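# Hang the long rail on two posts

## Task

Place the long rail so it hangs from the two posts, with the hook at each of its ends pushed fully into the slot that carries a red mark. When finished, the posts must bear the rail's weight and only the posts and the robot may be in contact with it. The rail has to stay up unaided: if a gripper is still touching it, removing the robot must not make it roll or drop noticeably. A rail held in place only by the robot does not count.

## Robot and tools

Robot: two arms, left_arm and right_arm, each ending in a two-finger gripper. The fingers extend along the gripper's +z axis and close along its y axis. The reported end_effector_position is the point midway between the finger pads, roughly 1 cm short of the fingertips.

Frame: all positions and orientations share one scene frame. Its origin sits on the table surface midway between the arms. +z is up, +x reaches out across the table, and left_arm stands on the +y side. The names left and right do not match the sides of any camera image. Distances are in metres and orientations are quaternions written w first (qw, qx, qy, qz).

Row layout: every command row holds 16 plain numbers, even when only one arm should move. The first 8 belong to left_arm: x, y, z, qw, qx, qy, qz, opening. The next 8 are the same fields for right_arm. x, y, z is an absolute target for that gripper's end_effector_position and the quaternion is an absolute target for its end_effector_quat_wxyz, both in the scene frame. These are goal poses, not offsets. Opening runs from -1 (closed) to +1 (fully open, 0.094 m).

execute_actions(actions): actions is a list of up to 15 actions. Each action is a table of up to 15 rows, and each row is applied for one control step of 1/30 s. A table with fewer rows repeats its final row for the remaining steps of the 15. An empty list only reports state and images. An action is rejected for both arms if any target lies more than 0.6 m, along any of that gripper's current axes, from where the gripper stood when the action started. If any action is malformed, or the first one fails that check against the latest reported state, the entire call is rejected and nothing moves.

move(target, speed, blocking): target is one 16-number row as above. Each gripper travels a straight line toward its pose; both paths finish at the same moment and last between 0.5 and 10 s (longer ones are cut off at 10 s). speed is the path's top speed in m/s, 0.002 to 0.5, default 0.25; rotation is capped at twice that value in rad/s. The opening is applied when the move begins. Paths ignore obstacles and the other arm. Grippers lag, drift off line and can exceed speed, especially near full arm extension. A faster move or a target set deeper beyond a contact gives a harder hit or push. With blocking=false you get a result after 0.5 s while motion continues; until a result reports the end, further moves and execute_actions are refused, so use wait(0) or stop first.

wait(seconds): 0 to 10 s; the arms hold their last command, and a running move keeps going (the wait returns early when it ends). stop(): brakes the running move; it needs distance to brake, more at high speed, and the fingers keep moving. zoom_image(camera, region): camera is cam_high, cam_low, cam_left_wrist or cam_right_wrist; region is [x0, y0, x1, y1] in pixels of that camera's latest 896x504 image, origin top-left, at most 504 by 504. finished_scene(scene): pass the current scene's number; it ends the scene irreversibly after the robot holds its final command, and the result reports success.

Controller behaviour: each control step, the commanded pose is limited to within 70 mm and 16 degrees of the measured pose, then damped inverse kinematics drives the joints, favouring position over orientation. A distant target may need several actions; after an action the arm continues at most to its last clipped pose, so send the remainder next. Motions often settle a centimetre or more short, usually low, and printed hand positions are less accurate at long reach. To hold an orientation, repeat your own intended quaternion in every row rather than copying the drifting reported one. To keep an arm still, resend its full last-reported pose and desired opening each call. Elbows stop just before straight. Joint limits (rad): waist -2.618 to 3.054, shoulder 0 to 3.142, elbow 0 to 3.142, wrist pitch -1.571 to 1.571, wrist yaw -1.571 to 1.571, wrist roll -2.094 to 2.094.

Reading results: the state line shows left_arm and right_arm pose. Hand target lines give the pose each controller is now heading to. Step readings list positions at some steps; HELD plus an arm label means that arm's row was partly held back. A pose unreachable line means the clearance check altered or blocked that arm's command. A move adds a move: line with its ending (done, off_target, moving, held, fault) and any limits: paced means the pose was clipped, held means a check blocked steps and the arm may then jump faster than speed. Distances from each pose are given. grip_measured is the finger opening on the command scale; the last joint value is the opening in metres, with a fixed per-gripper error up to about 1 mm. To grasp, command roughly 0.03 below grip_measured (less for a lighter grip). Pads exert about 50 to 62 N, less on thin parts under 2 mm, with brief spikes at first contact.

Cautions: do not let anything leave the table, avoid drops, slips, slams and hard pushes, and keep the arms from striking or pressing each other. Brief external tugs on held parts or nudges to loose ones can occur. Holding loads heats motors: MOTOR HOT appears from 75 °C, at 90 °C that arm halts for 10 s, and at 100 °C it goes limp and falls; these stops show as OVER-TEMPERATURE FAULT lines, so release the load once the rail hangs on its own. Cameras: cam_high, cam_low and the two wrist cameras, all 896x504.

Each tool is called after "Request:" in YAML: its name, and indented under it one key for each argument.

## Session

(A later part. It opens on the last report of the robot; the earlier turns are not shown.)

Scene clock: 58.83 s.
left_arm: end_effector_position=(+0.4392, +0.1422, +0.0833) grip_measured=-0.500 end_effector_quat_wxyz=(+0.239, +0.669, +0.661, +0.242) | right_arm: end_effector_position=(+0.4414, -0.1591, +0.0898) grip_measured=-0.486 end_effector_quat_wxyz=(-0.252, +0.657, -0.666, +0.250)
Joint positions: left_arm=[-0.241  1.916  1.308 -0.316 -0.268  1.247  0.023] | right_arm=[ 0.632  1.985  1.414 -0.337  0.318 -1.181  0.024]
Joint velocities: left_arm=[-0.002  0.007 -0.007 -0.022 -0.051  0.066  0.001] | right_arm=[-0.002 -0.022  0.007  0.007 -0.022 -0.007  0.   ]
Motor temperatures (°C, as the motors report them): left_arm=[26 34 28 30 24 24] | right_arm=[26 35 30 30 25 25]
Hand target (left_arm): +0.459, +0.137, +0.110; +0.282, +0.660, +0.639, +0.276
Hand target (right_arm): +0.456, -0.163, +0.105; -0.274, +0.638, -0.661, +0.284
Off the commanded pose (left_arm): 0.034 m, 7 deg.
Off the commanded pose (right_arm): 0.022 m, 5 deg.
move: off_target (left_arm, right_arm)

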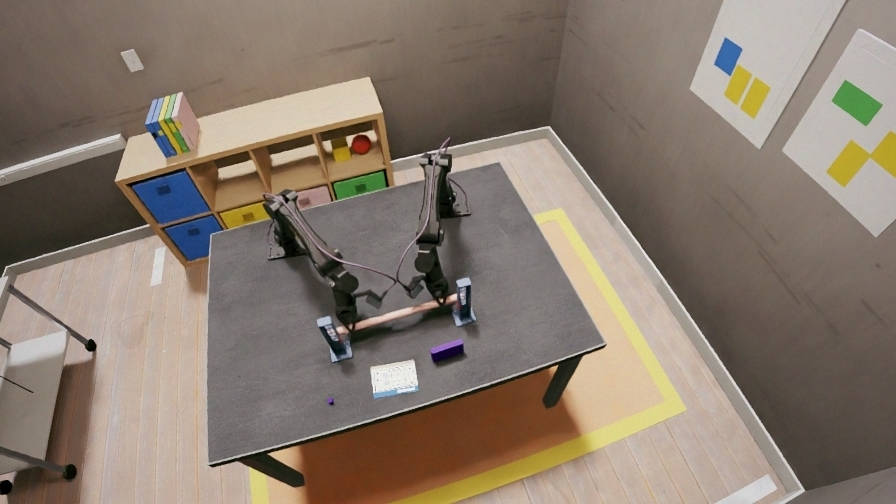

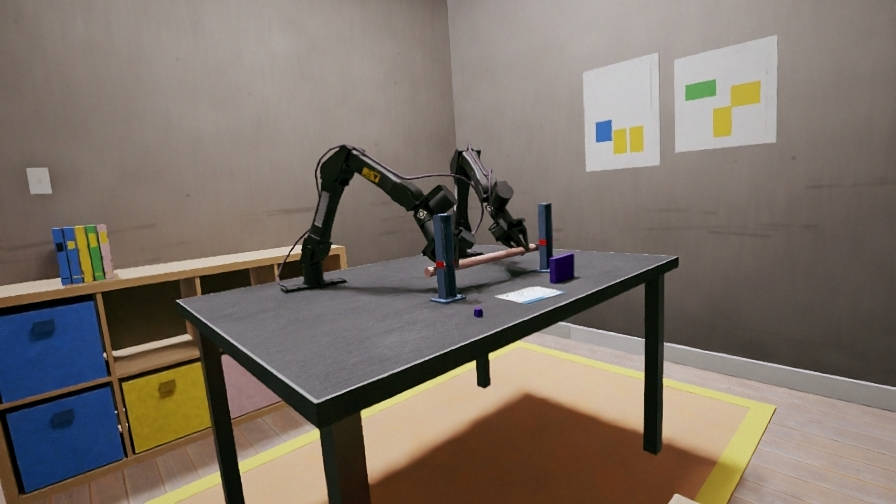

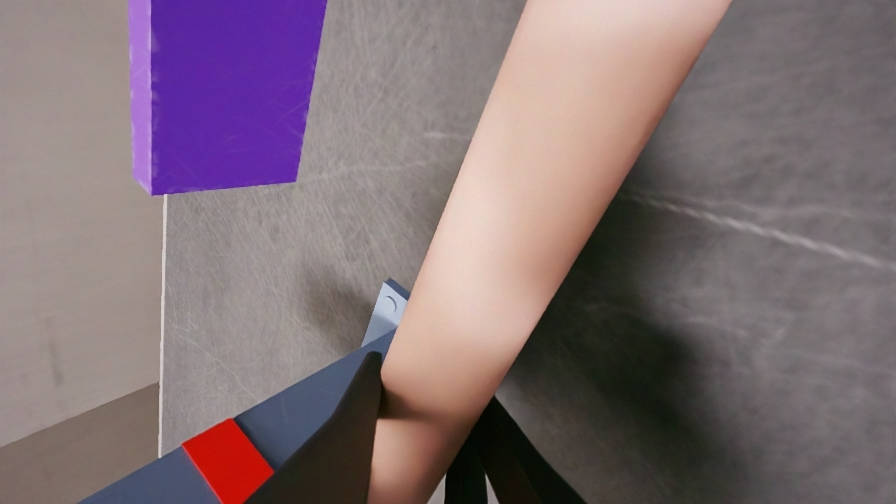

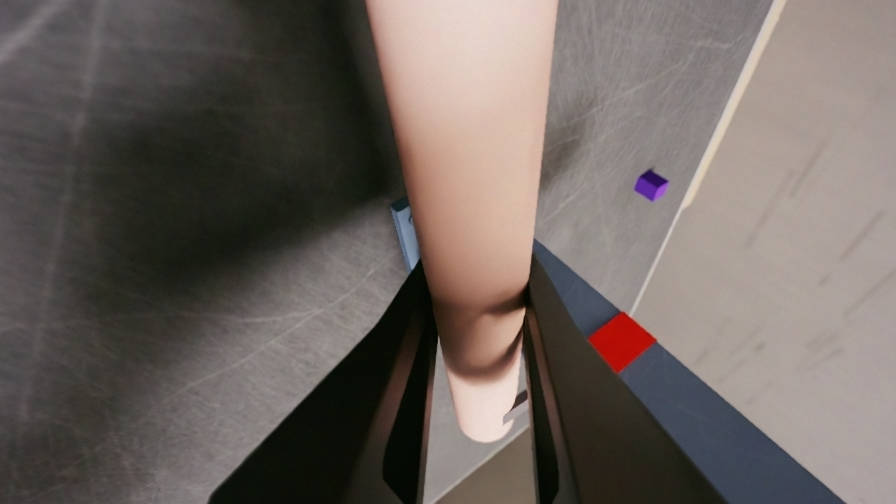

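Request:
move:
  target: [0.40,0.14,0.09,0.2,0.678,0.678,0.2,-0.53,0.40,-0.159,0.09,-0.2,0.678,-0.678,0.2,-0.52]
  speed: 0.08

Request:
move:
  target: [0.36,0.14,0.022,0,0.707,0.707,0,-0.53,0.36,-0.159,0.025,0,0.707,-0.707,0,-0.52]
  speed: 0.08

Scene clock: 60.57 s.
left_arm: end_effector_position=(+0.3966, +0.1424, +0.0686) grip_measured=-0.500 end_effector_quat_wxyz=(+0.178, +0.685, +0.682, +0.187) | right_arm: end_effector_position=(+0.3991, -0.1583, +0.0716) grip_measured=-0.486 end_effector_quat_wxyz=(-0.192, +0.680, -0.683, +0.186)
Joint positions: left_arm=[-0.265  1.887  1.308 -0.52  -0.229  1.181  0.023] | right_arm=[ 0.649  1.961  1.414 -0.536  0.245 -1.124  0.024]
Joint velocities: left_arm=[ 0.017  0.042 -0.012  0.007 -0.007 -0.022 -0.001] | right_arm=[ 0.002 -0.002 -0.007 -0.037 -0.022  0.037  0.   ]
Motor temperatures (°C, as the motors report them): left_arm=[26 34 28 30 24 24] | right_arm=[26 35 30 30 25 25]
Hand target (left_arm): +0.400, +0.140, +0.089; +0.200, +0.678, +0.679, +0.198
Hand target (right_arm): +0.400, -0.159, +0.088; -0.200, +0.678, -0.679, +0.200
Off the commanded pose (left_arm): 0.022 m, 3 deg.
Off the commanded pose (right_arm): 0.018 m, 2 deg.
move: off_target (left_arm, right_arm)

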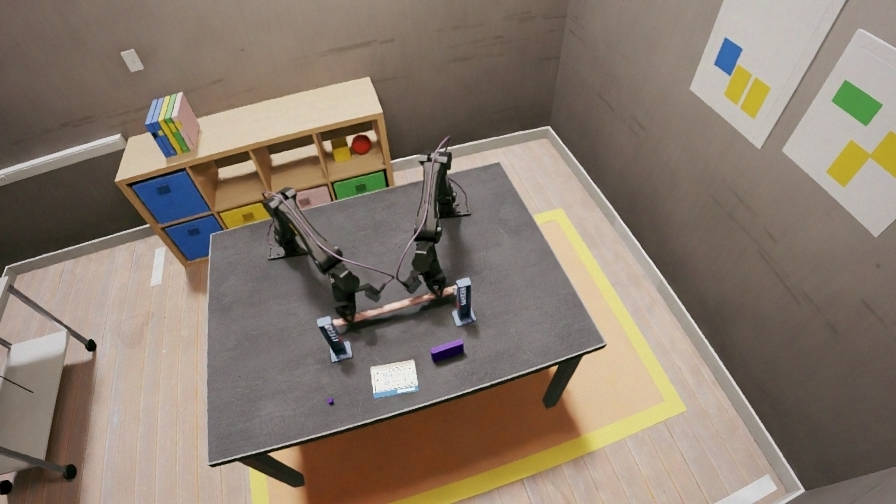

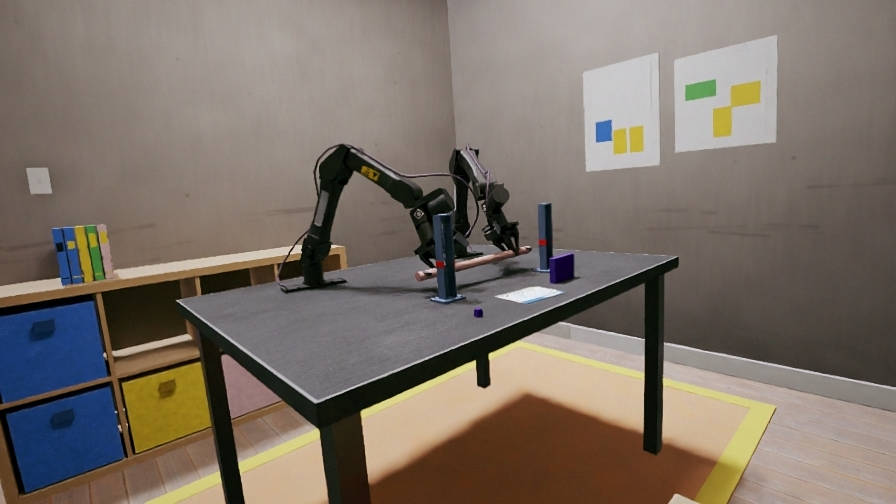

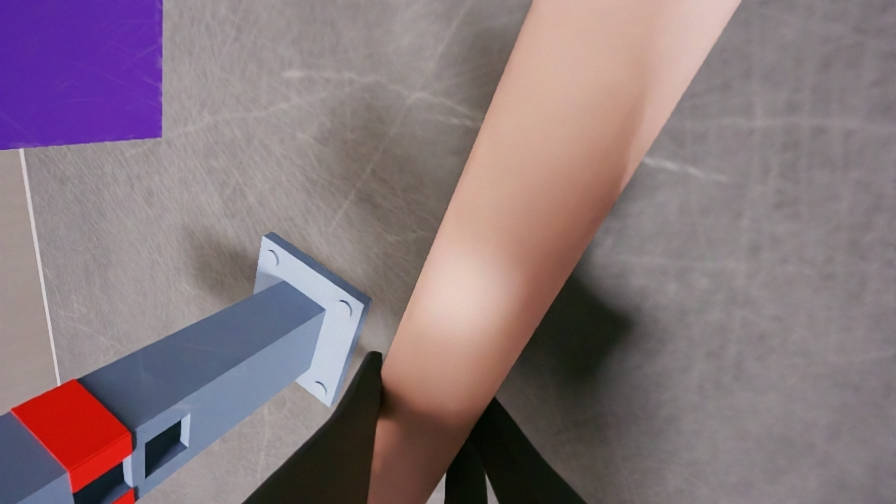

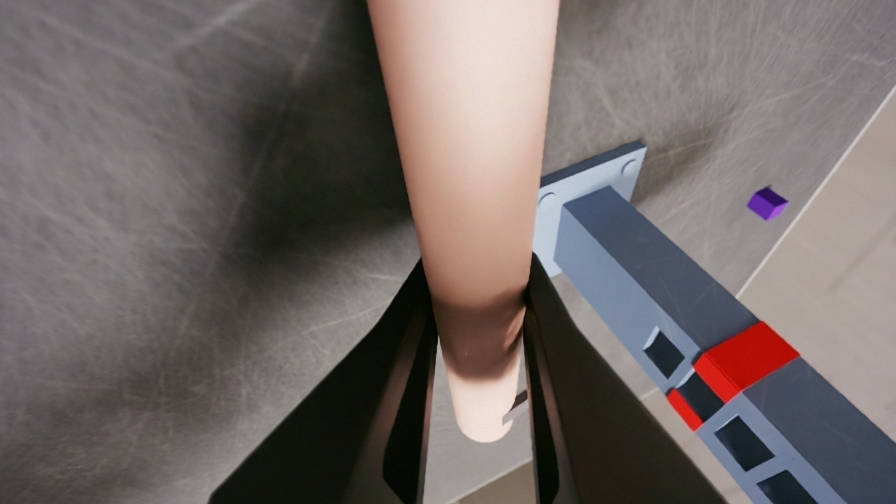

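Scene clock: 64.20 s.
left_arm: end_effector_position=(+0.3589, +0.1420, +0.0157) grip_measured=-0.500 end_effector_quat_wxyz=(-0.001, +0.707, +0.708, +0.009) | right_arm: end_effector_position=(+0.3629, -0.1584, +0.0216) grip_measured=-0.486 end_effector_quat_wxyz=(-0.007, +0.709, -0.705, +0.015)
Joint positions: left_arm=[-0.216  2.193  1.676 -1.048 -0.017  1.168  0.023] | right_arm=[ 0.6    2.276  1.837 -1.11   0.024 -1.123  0.024]
Joint velocities: left_arm=[-0.002 -0.007  0.002 -0.051 -0.007  0.022  0.   ] | right_arm=[ 0.002 -0.002  0.002 -0.022 -0.081 -0.022 -0.001]
Motor temperatures (°C, as the motors report them): left_arm=[26 34 28 29 24 24] | right_arm=[26 35 30 29 25 25]
Hand target (left_arm): +0.360, +0.140, +0.021; +0.004, +0.705, +0.709, -0.002
Hand target (right_arm): +0.361, -0.159, +0.022; +0.000, +0.706, -0.708, +0.002
Off the commanded pose (left_arm): 0.007 m, 1 deg.
Off the commanded pose (right_arm): 0.005 m, 2 deg.
move: done

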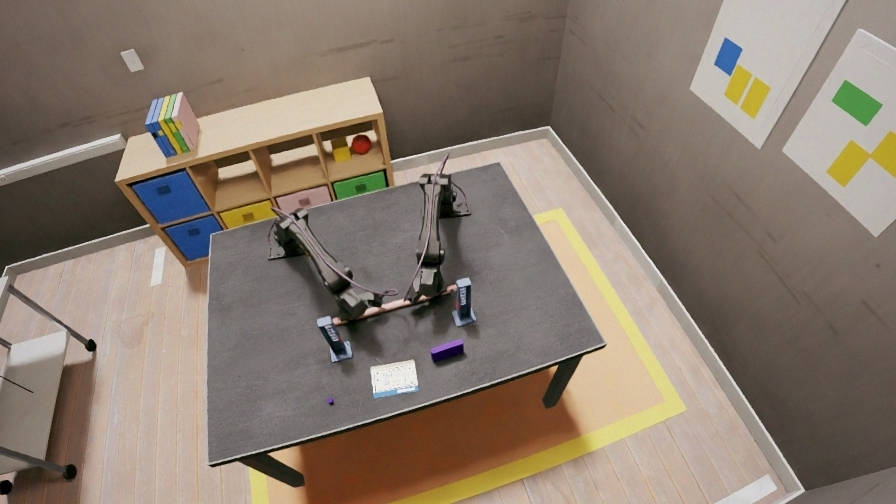

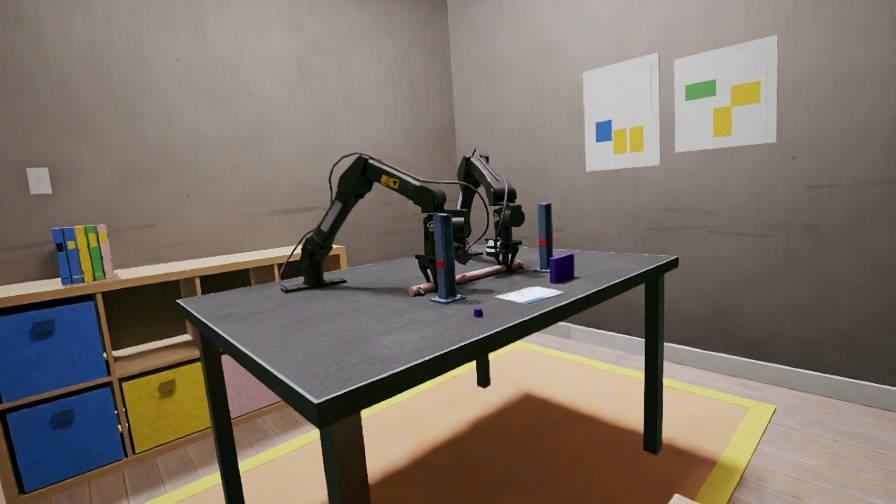

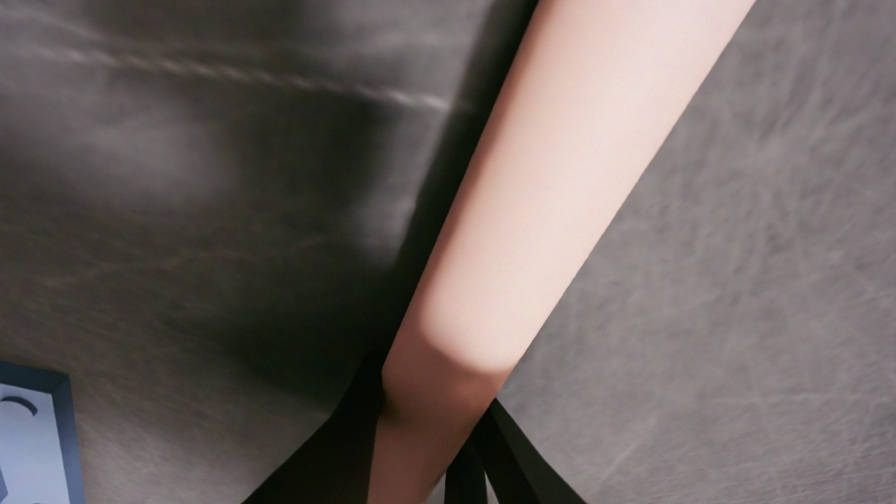

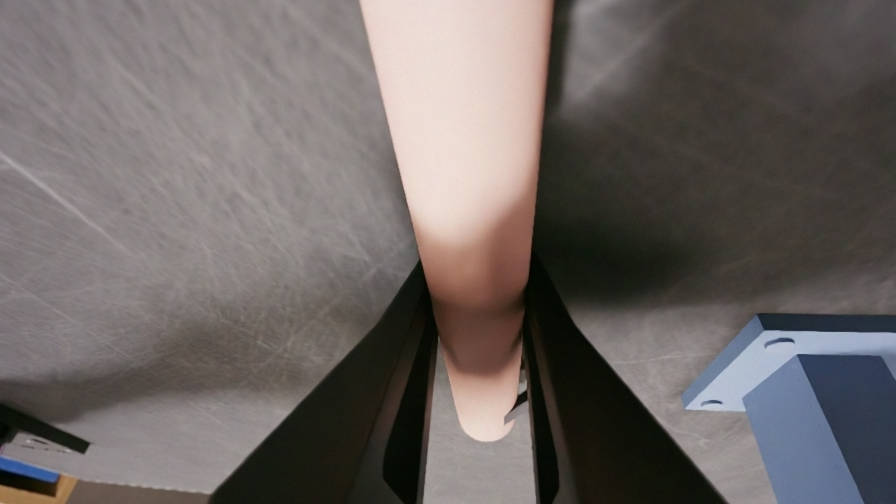

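Request:
move:
  target: [0.36,0.142,0.018,0,0.707,0.707,0,0.2,0.362,-0.159,0.021,0,0.707,-0.707,0,0.2]

Request:
move:
  target: [0.35,0.15,0.07,0,0.707,0.707,0,0.2,0.35,-0.17,0.07,0,0.707,-0.707,0,0.2]

Request:
move:
  target: [0.33,0.15,0.08,0,0,1,0,0.2,0.33,-0.17,0.08,0,0,-1,0,0.2]
  speed: 0.5

Request:
move:
  target: [0.359,0.17,0.06,0,-0.707,0.707,0,0.2,0.362,-0.187,0.06,0,-0.707,-0.707,0,0.2]
  speed: 0.5

Request:
move:
  target: [0.359,0.17,0.013,0,-0.707,0.707,0,0.2,0.362,-0.187,0.016,0,-0.707,-0.707,0,0.2]
  speed: 0.06

Scene clock: 65.23 s.
left_arm: end_effector_position=(+0.3580, +0.1419, +0.0158) grip_measured=+0.198 end_effector_quat_wxyz=(-0.002, +0.707, +0.707, +0.007) | right_arm: end_effector_position=(+0.3595, -0.1586, +0.0222) grip_measured=+0.198 end_effector_quat_wxyz=(-0.001, +0.710, -0.705, +0.009)
Joint positions: left_arm=[-0.216  2.193  1.676 -1.051 -0.015  1.169  0.056] | right_arm=[ 0.6    2.276  1.84  -1.127  0.017 -1.123  0.056]
Joint velocities: left_arm=[-0.002 -0.012 -0.017  0.007 -0.007  0.007  0.001] | right_arm=[-0.012  0.002 -0.007 -0.037 -0.007  0.037  0.001]
Motor temperatures (°C, as the motors report them): left_arm=[26 34 28 29 24 24] | right_arm=[26 35 30 29 25 25]
Hand target (left_arm): +0.360, +0.142, +0.018; +0.001, +0.707, +0.707, +0.000
Hand target (right_arm): +0.362, -0.159, +0.021; -0.000, +0.707, -0.707, +0.000
Off the commanded pose (left_arm): 0.003 m, 1 deg.
Off the commanded pose (right_arm): 0.003 m, 1 deg.
move: done

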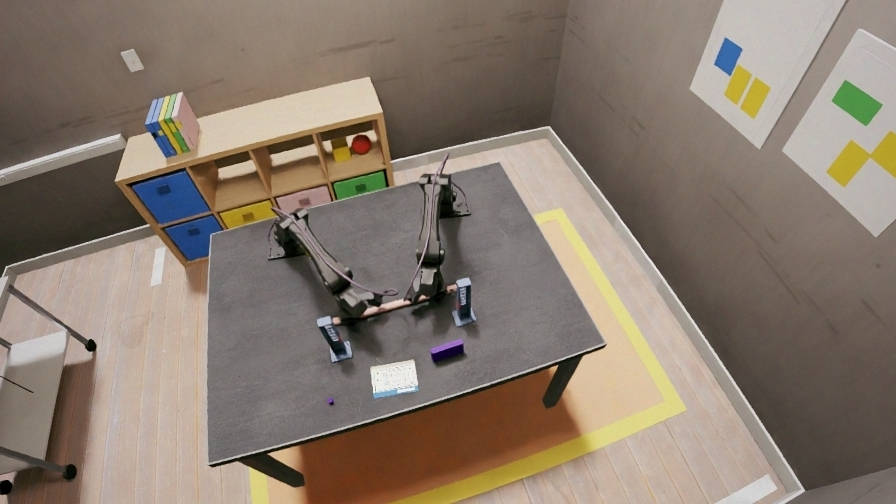

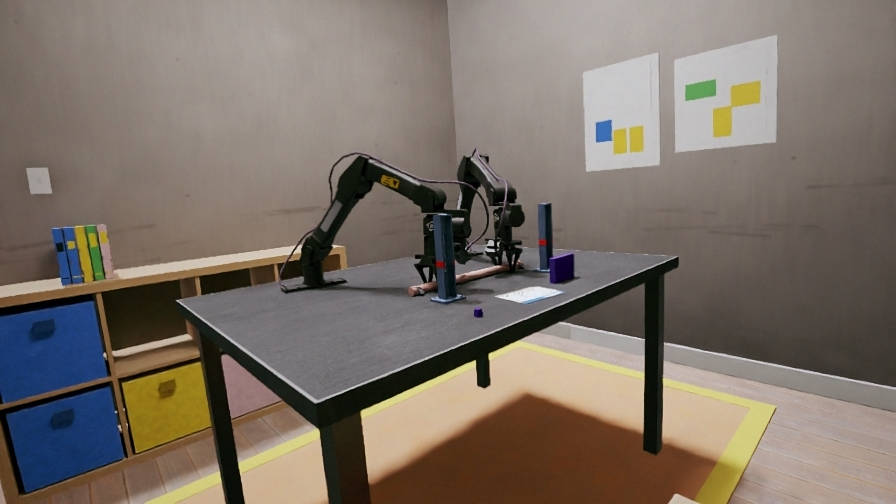

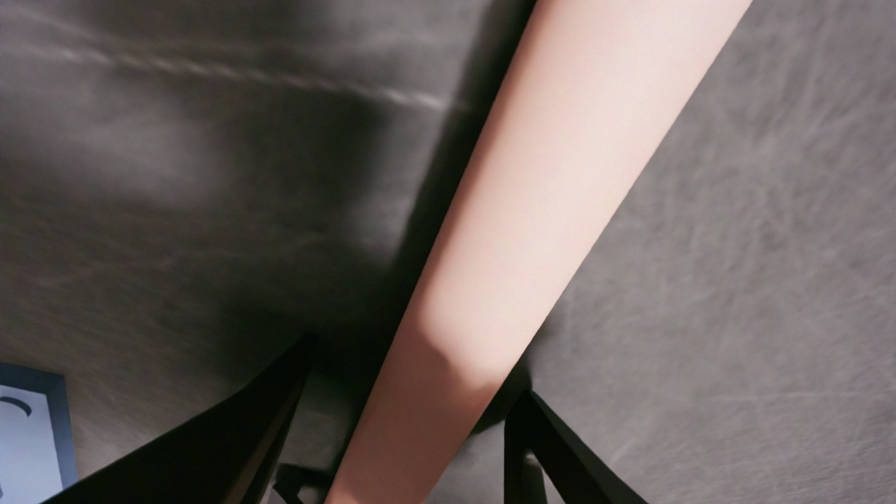

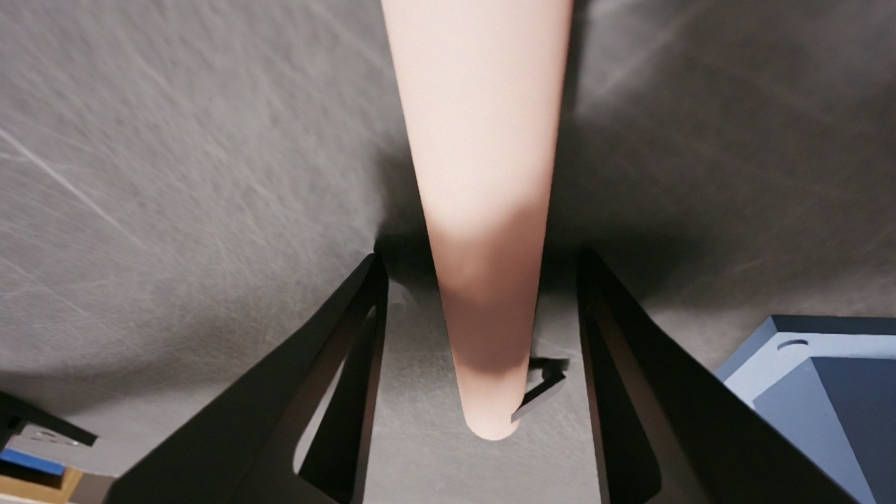

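Scene clock: 66.23 s.
left_arm: end_effector_position=(+0.3457, +0.1504, +0.0571) grip_measured=+0.198 end_effector_quat_wxyz=(-0.014, +0.707, +0.707, +0.002) | right_arm: end_effector_position=(+0.3463, -0.1713, +0.0600) grip_measured=+0.198 end_effector_quat_wxyz=(+0.011, +0.707, -0.707, +0.005)
Joint positions: left_arm=[-0.208  2.127  1.738 -1.207 -0.015  1.177  0.056] | right_arm=[ 0.587  2.206  1.876 -1.259  0.016 -1.129  0.056]
Joint velocities: left_arm=[-0.017 -0.017  0.012 -0.081  0.007 -0.022  0.   ] | right_arm=[ 0.007  0.002  0.007 -0.007  0.051  0.051 -0.   ]
Motor temperatures (°C, as the motors report them): left_arm=[26 34 28 29 24 24] | right_arm=[26 36 30 29 25 25]
Hand target (left_arm): +0.350, +0.150, +0.070; +0.000, +0.707, +0.707, +0.001
Hand target (right_arm): +0.349, -0.171, +0.070; -0.000, +0.707, -0.707, +0.001
Off the commanded pose (left_arm): 0.014 m, 2 deg.
Off the commanded pose (right_arm): 0.011 m, 1 deg.
move: off_target (left_arm, right_arm)

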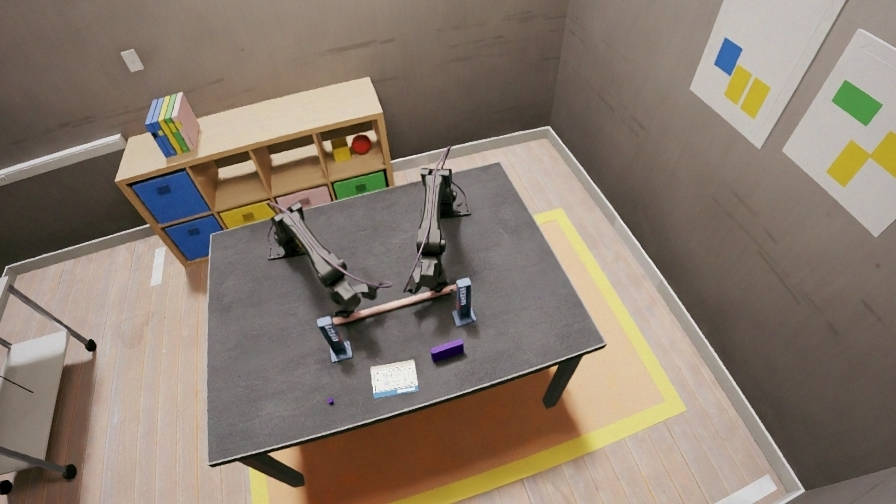

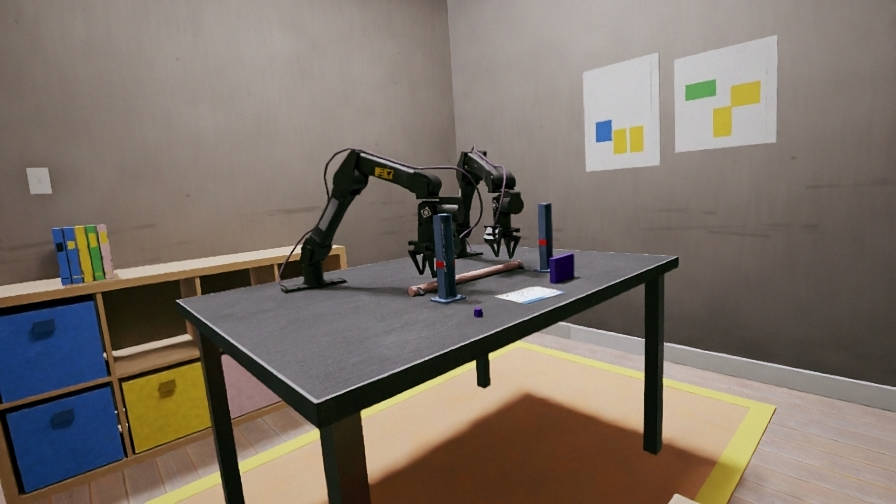

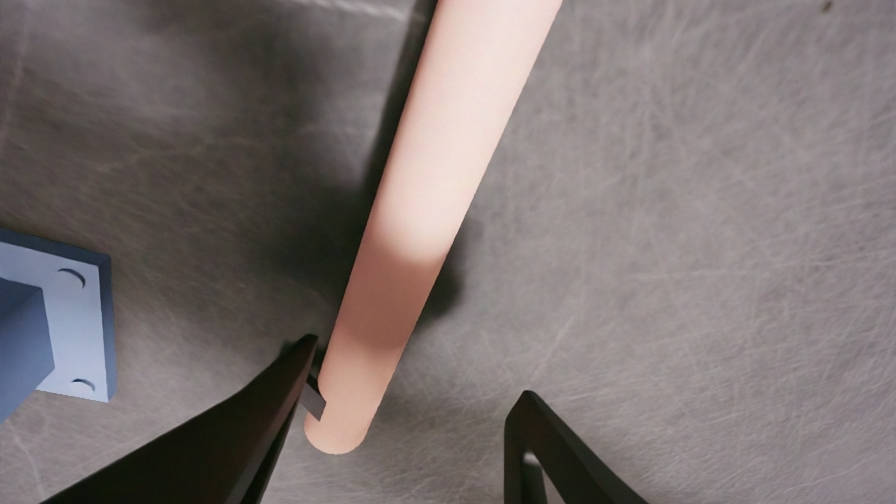

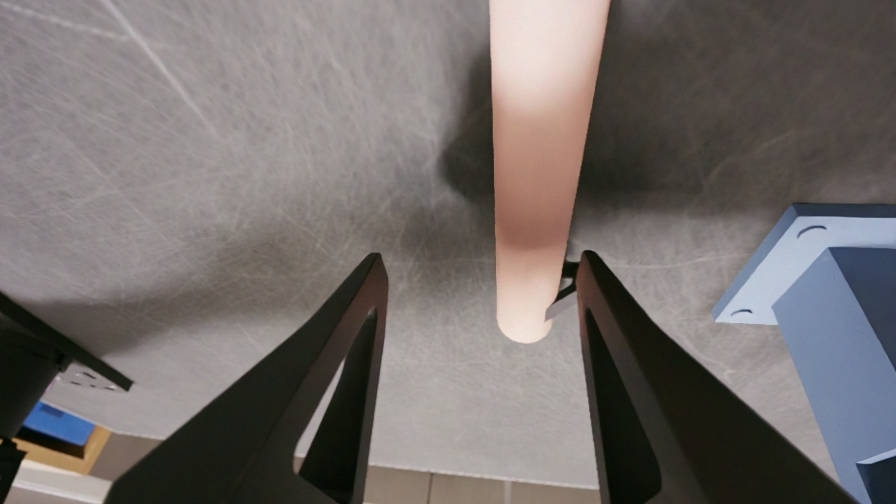

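Scene clock: 68.57 s.
left_arm: end_effector_position=(+0.3341, +0.1528, +0.0700) grip_measured=+0.198 end_effector_quat_wxyz=(-0.007, +0.002, +1.000, +0.004) | right_arm: end_effector_position=(+0.3342, -0.1734, +0.0732) grip_measured=+0.198 end_effector_quat_wxyz=(-0.006, +0.001, +1.000, -0.002)
Joint positions: left_arm=[-0.208  2.063  1.692 -1.216 -0.002 -0.39   0.056] | right_arm=[ 0.587  2.143  1.828 -1.267 -0.002  0.444  0.056]
Joint velocities: left_arm=[-0.002 -0.012 -0.002 -0.066 -0.022  0.022 -0.   ] | right_arm=[-0.002 -0.002 -0.007 -0.066  0.051 -0.066  0.   ]
Motor temperatures (°C, as the motors report them): left_arm=[26 35 28 28 24 24] | right_arm=[26 36 30 28 25 25]
Hand target (left_arm): +0.330, +0.150, +0.080; +0.000, +0.000, +1.000, +0.000
Hand target (right_arm): +0.330, -0.170, +0.080; -0.000, -0.000, +1.000, +0.000
Off the commanded pose (left_arm): 0.011 m, 1 deg.
Off the commanded pose (right_arm): 0.009 m, 1 deg.
move: off_target (left_arm)

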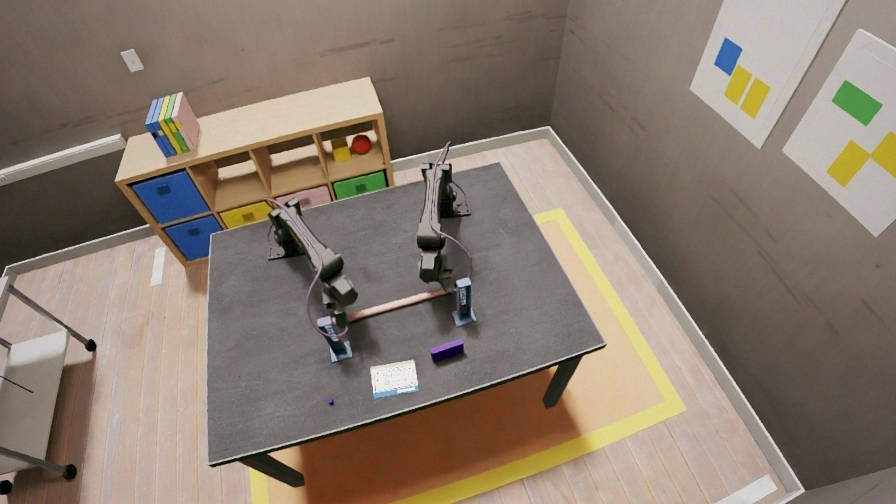

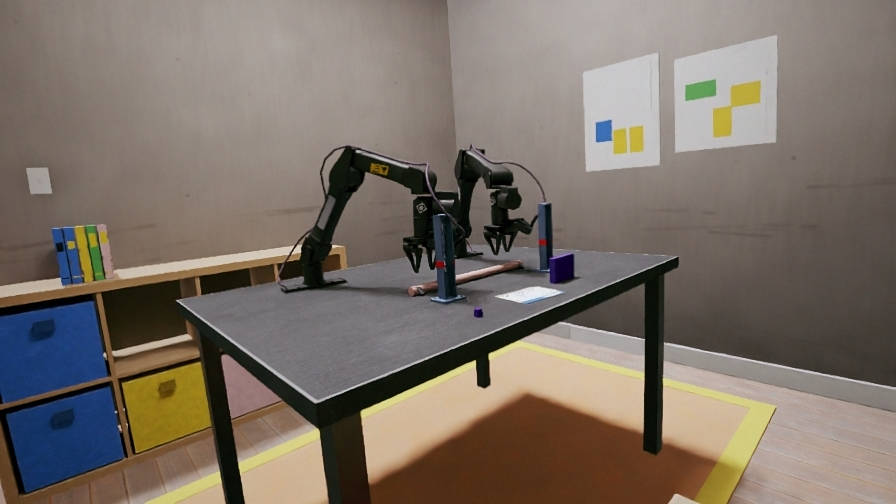

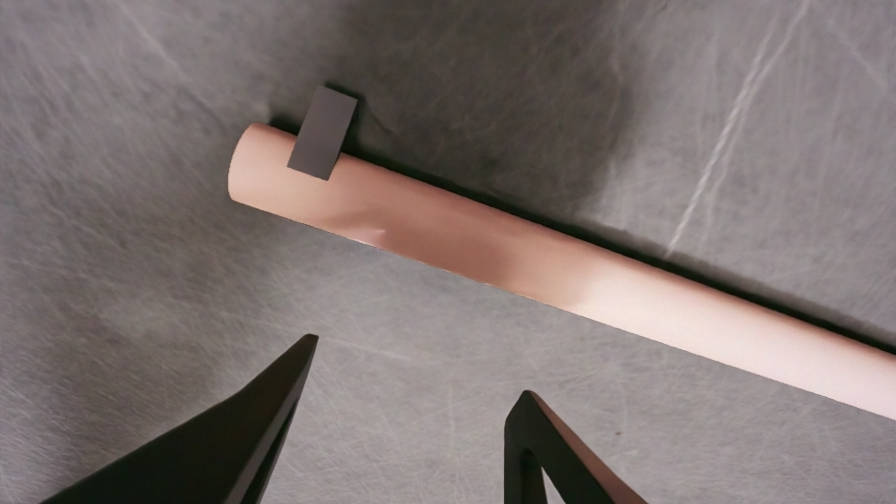

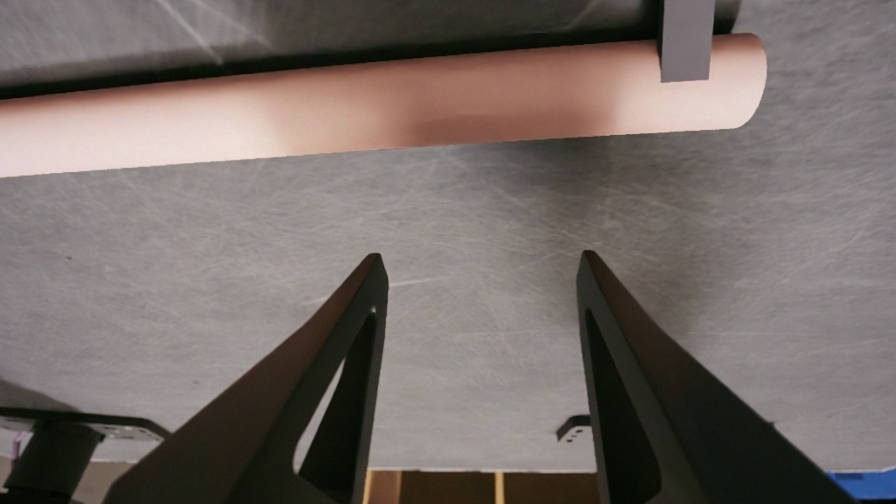

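Scene clock: 70.87 s.
left_arm: end_effector_position=(+0.3499, +0.1687, +0.0560) grip_measured=+0.199 end_effector_quat_wxyz=(+0.008, +0.700, -0.714, -0.008) | right_arm: end_effector_position=(+0.3551, -0.1837, +0.0589) grip_measured=+0.198 end_effector_quat_wxyz=(-0.007, +0.700, +0.714, -0.002)
Joint positions: left_arm=[-0.152  2.114  1.714 -1.193  0.006 -1.888  0.056] | right_arm=[ 0.54   2.21   1.878 -1.248 -0.012  1.946  0.056]
Joint velocities: left_arm=[ 0.002 -0.022  0.007 -0.022 -0.007 -0.095 -0.   ] | right_arm=[-0.012  0.007  0.007 -0.037  0.037 -0.066  0.001]
Motor temperatures (°C, as the motors report them): left_arm=[26 35 28 28 24 24] | right_arm=[26 36 30 28 25 25]
Hand target (left_arm): +0.359, +0.170, +0.060; -0.001, +0.707, -0.707, +0.000
Hand target (right_arm): +0.362, -0.187, +0.060; +0.001, +0.707, +0.707, -0.000
Off the commanded pose (left_arm): 0.010 m, 2 deg.
Off the commanded pose (right_arm): 0.008 m, 1 deg.
move: done

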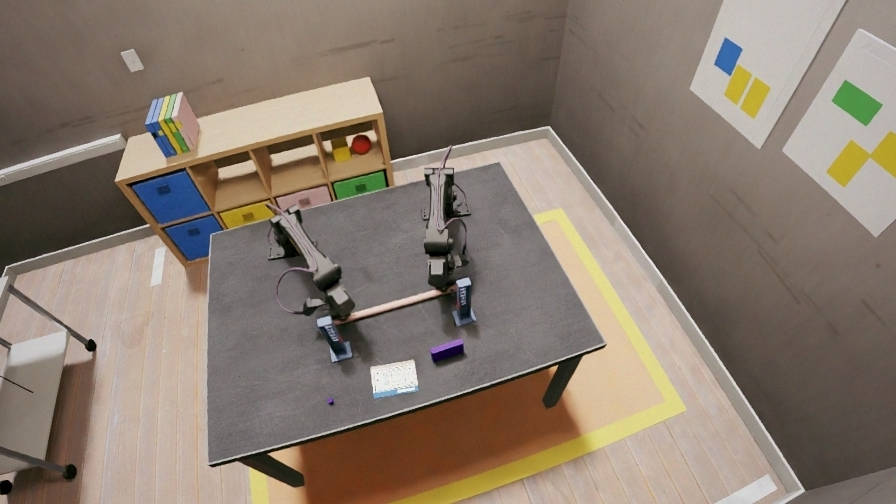

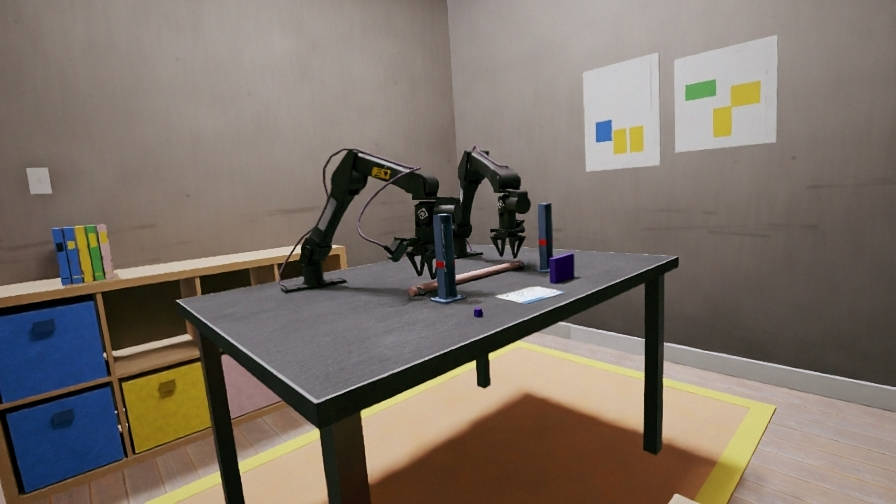

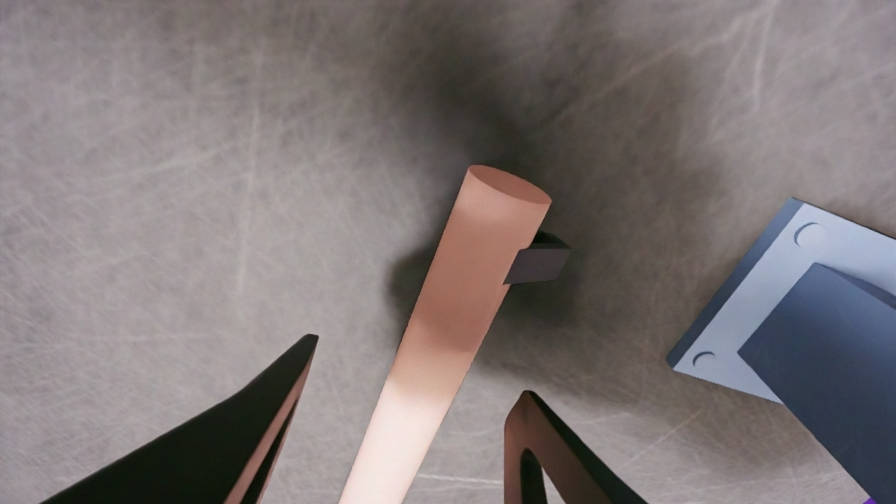

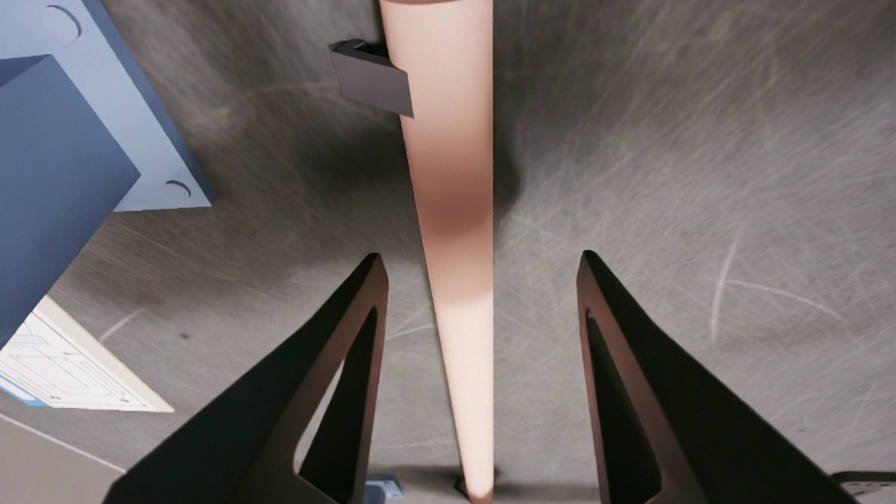

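Scene clock: 72.07 s.
left_arm: end_effector_position=(+0.3590, +0.1655, +0.0161) grip_measured=+0.199 end_effector_quat_wxyz=(+0.002, +0.701, -0.713, +0.003) | right_arm: end_effector_position=(+0.3643, -0.1796, +0.0224) grip_measured=+0.198 end_effector_quat_wxyz=(-0.003, +0.701, +0.713, +0.011)
Joint positions: left_arm=[-0.152  2.163  1.628 -1.032  0.006 -1.891  0.056] | right_arm=[ 0.54   2.248  1.794 -1.099 -0.013  1.95   0.056]
Joint velocities: left_arm=[-0.002 -0.002  0.017 -0.007 -0.022 -0.007  0.   ] | right_arm=[-0.012 -0.002 -0.002  0.066  0.037  0.022  0.   ]
Motor temperatures (°C, as the motors report them): left_arm=[26 35 27 28 24 24] | right_arm=[26 36 30 28 25 25]
Hand target (left_arm): +0.359, +0.170, +0.013; -0.000, +0.707, -0.707, -0.000
Hand target (right_arm): +0.363, -0.187, +0.016; +0.000, +0.707, +0.707, +0.000
Off the commanded pose (left_arm): 0.005 m, 1 deg.
Off the commanded pose (right_arm): 0.010 m, 2 deg.
move: done

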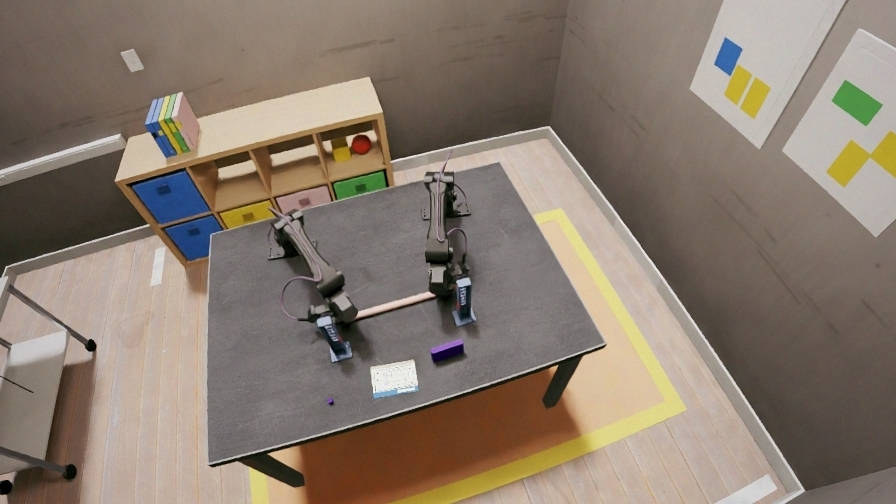

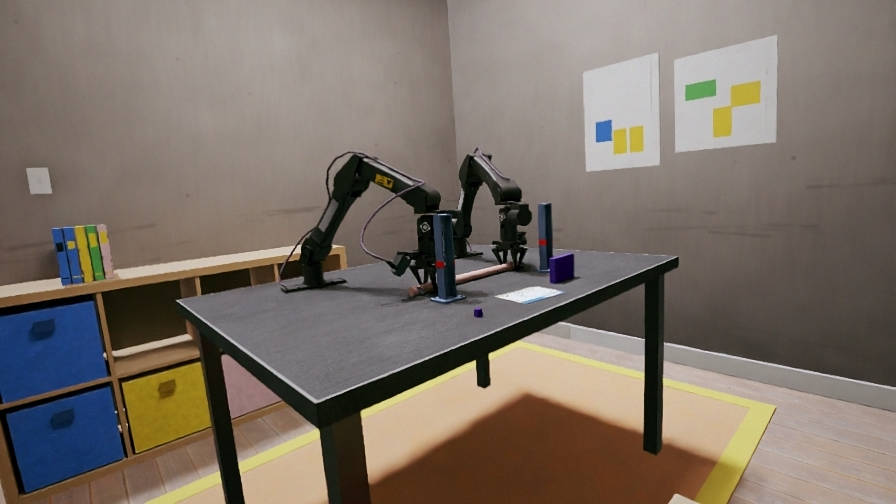

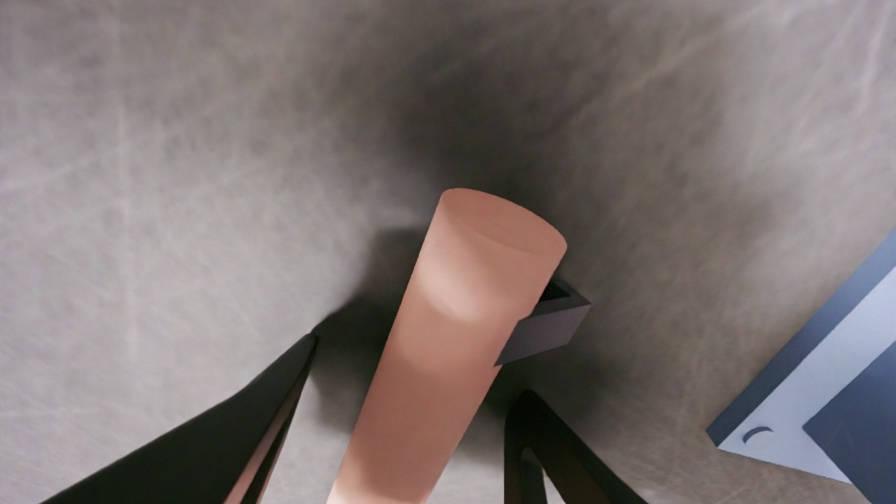

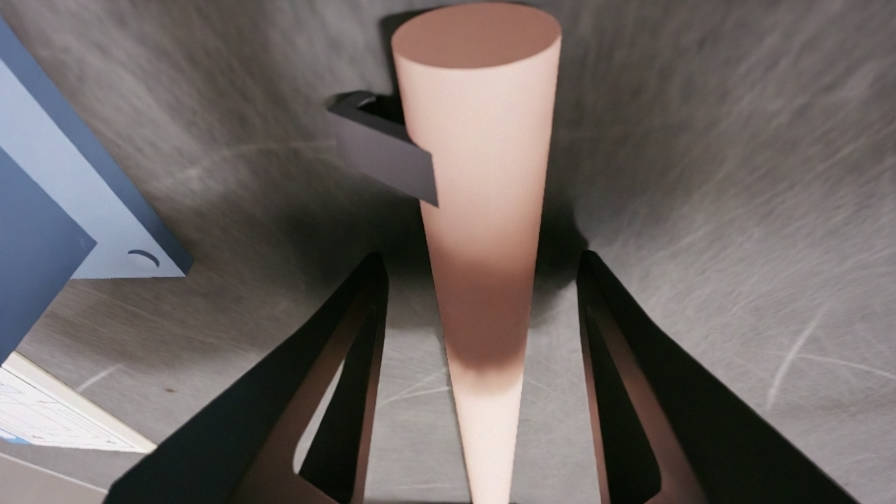

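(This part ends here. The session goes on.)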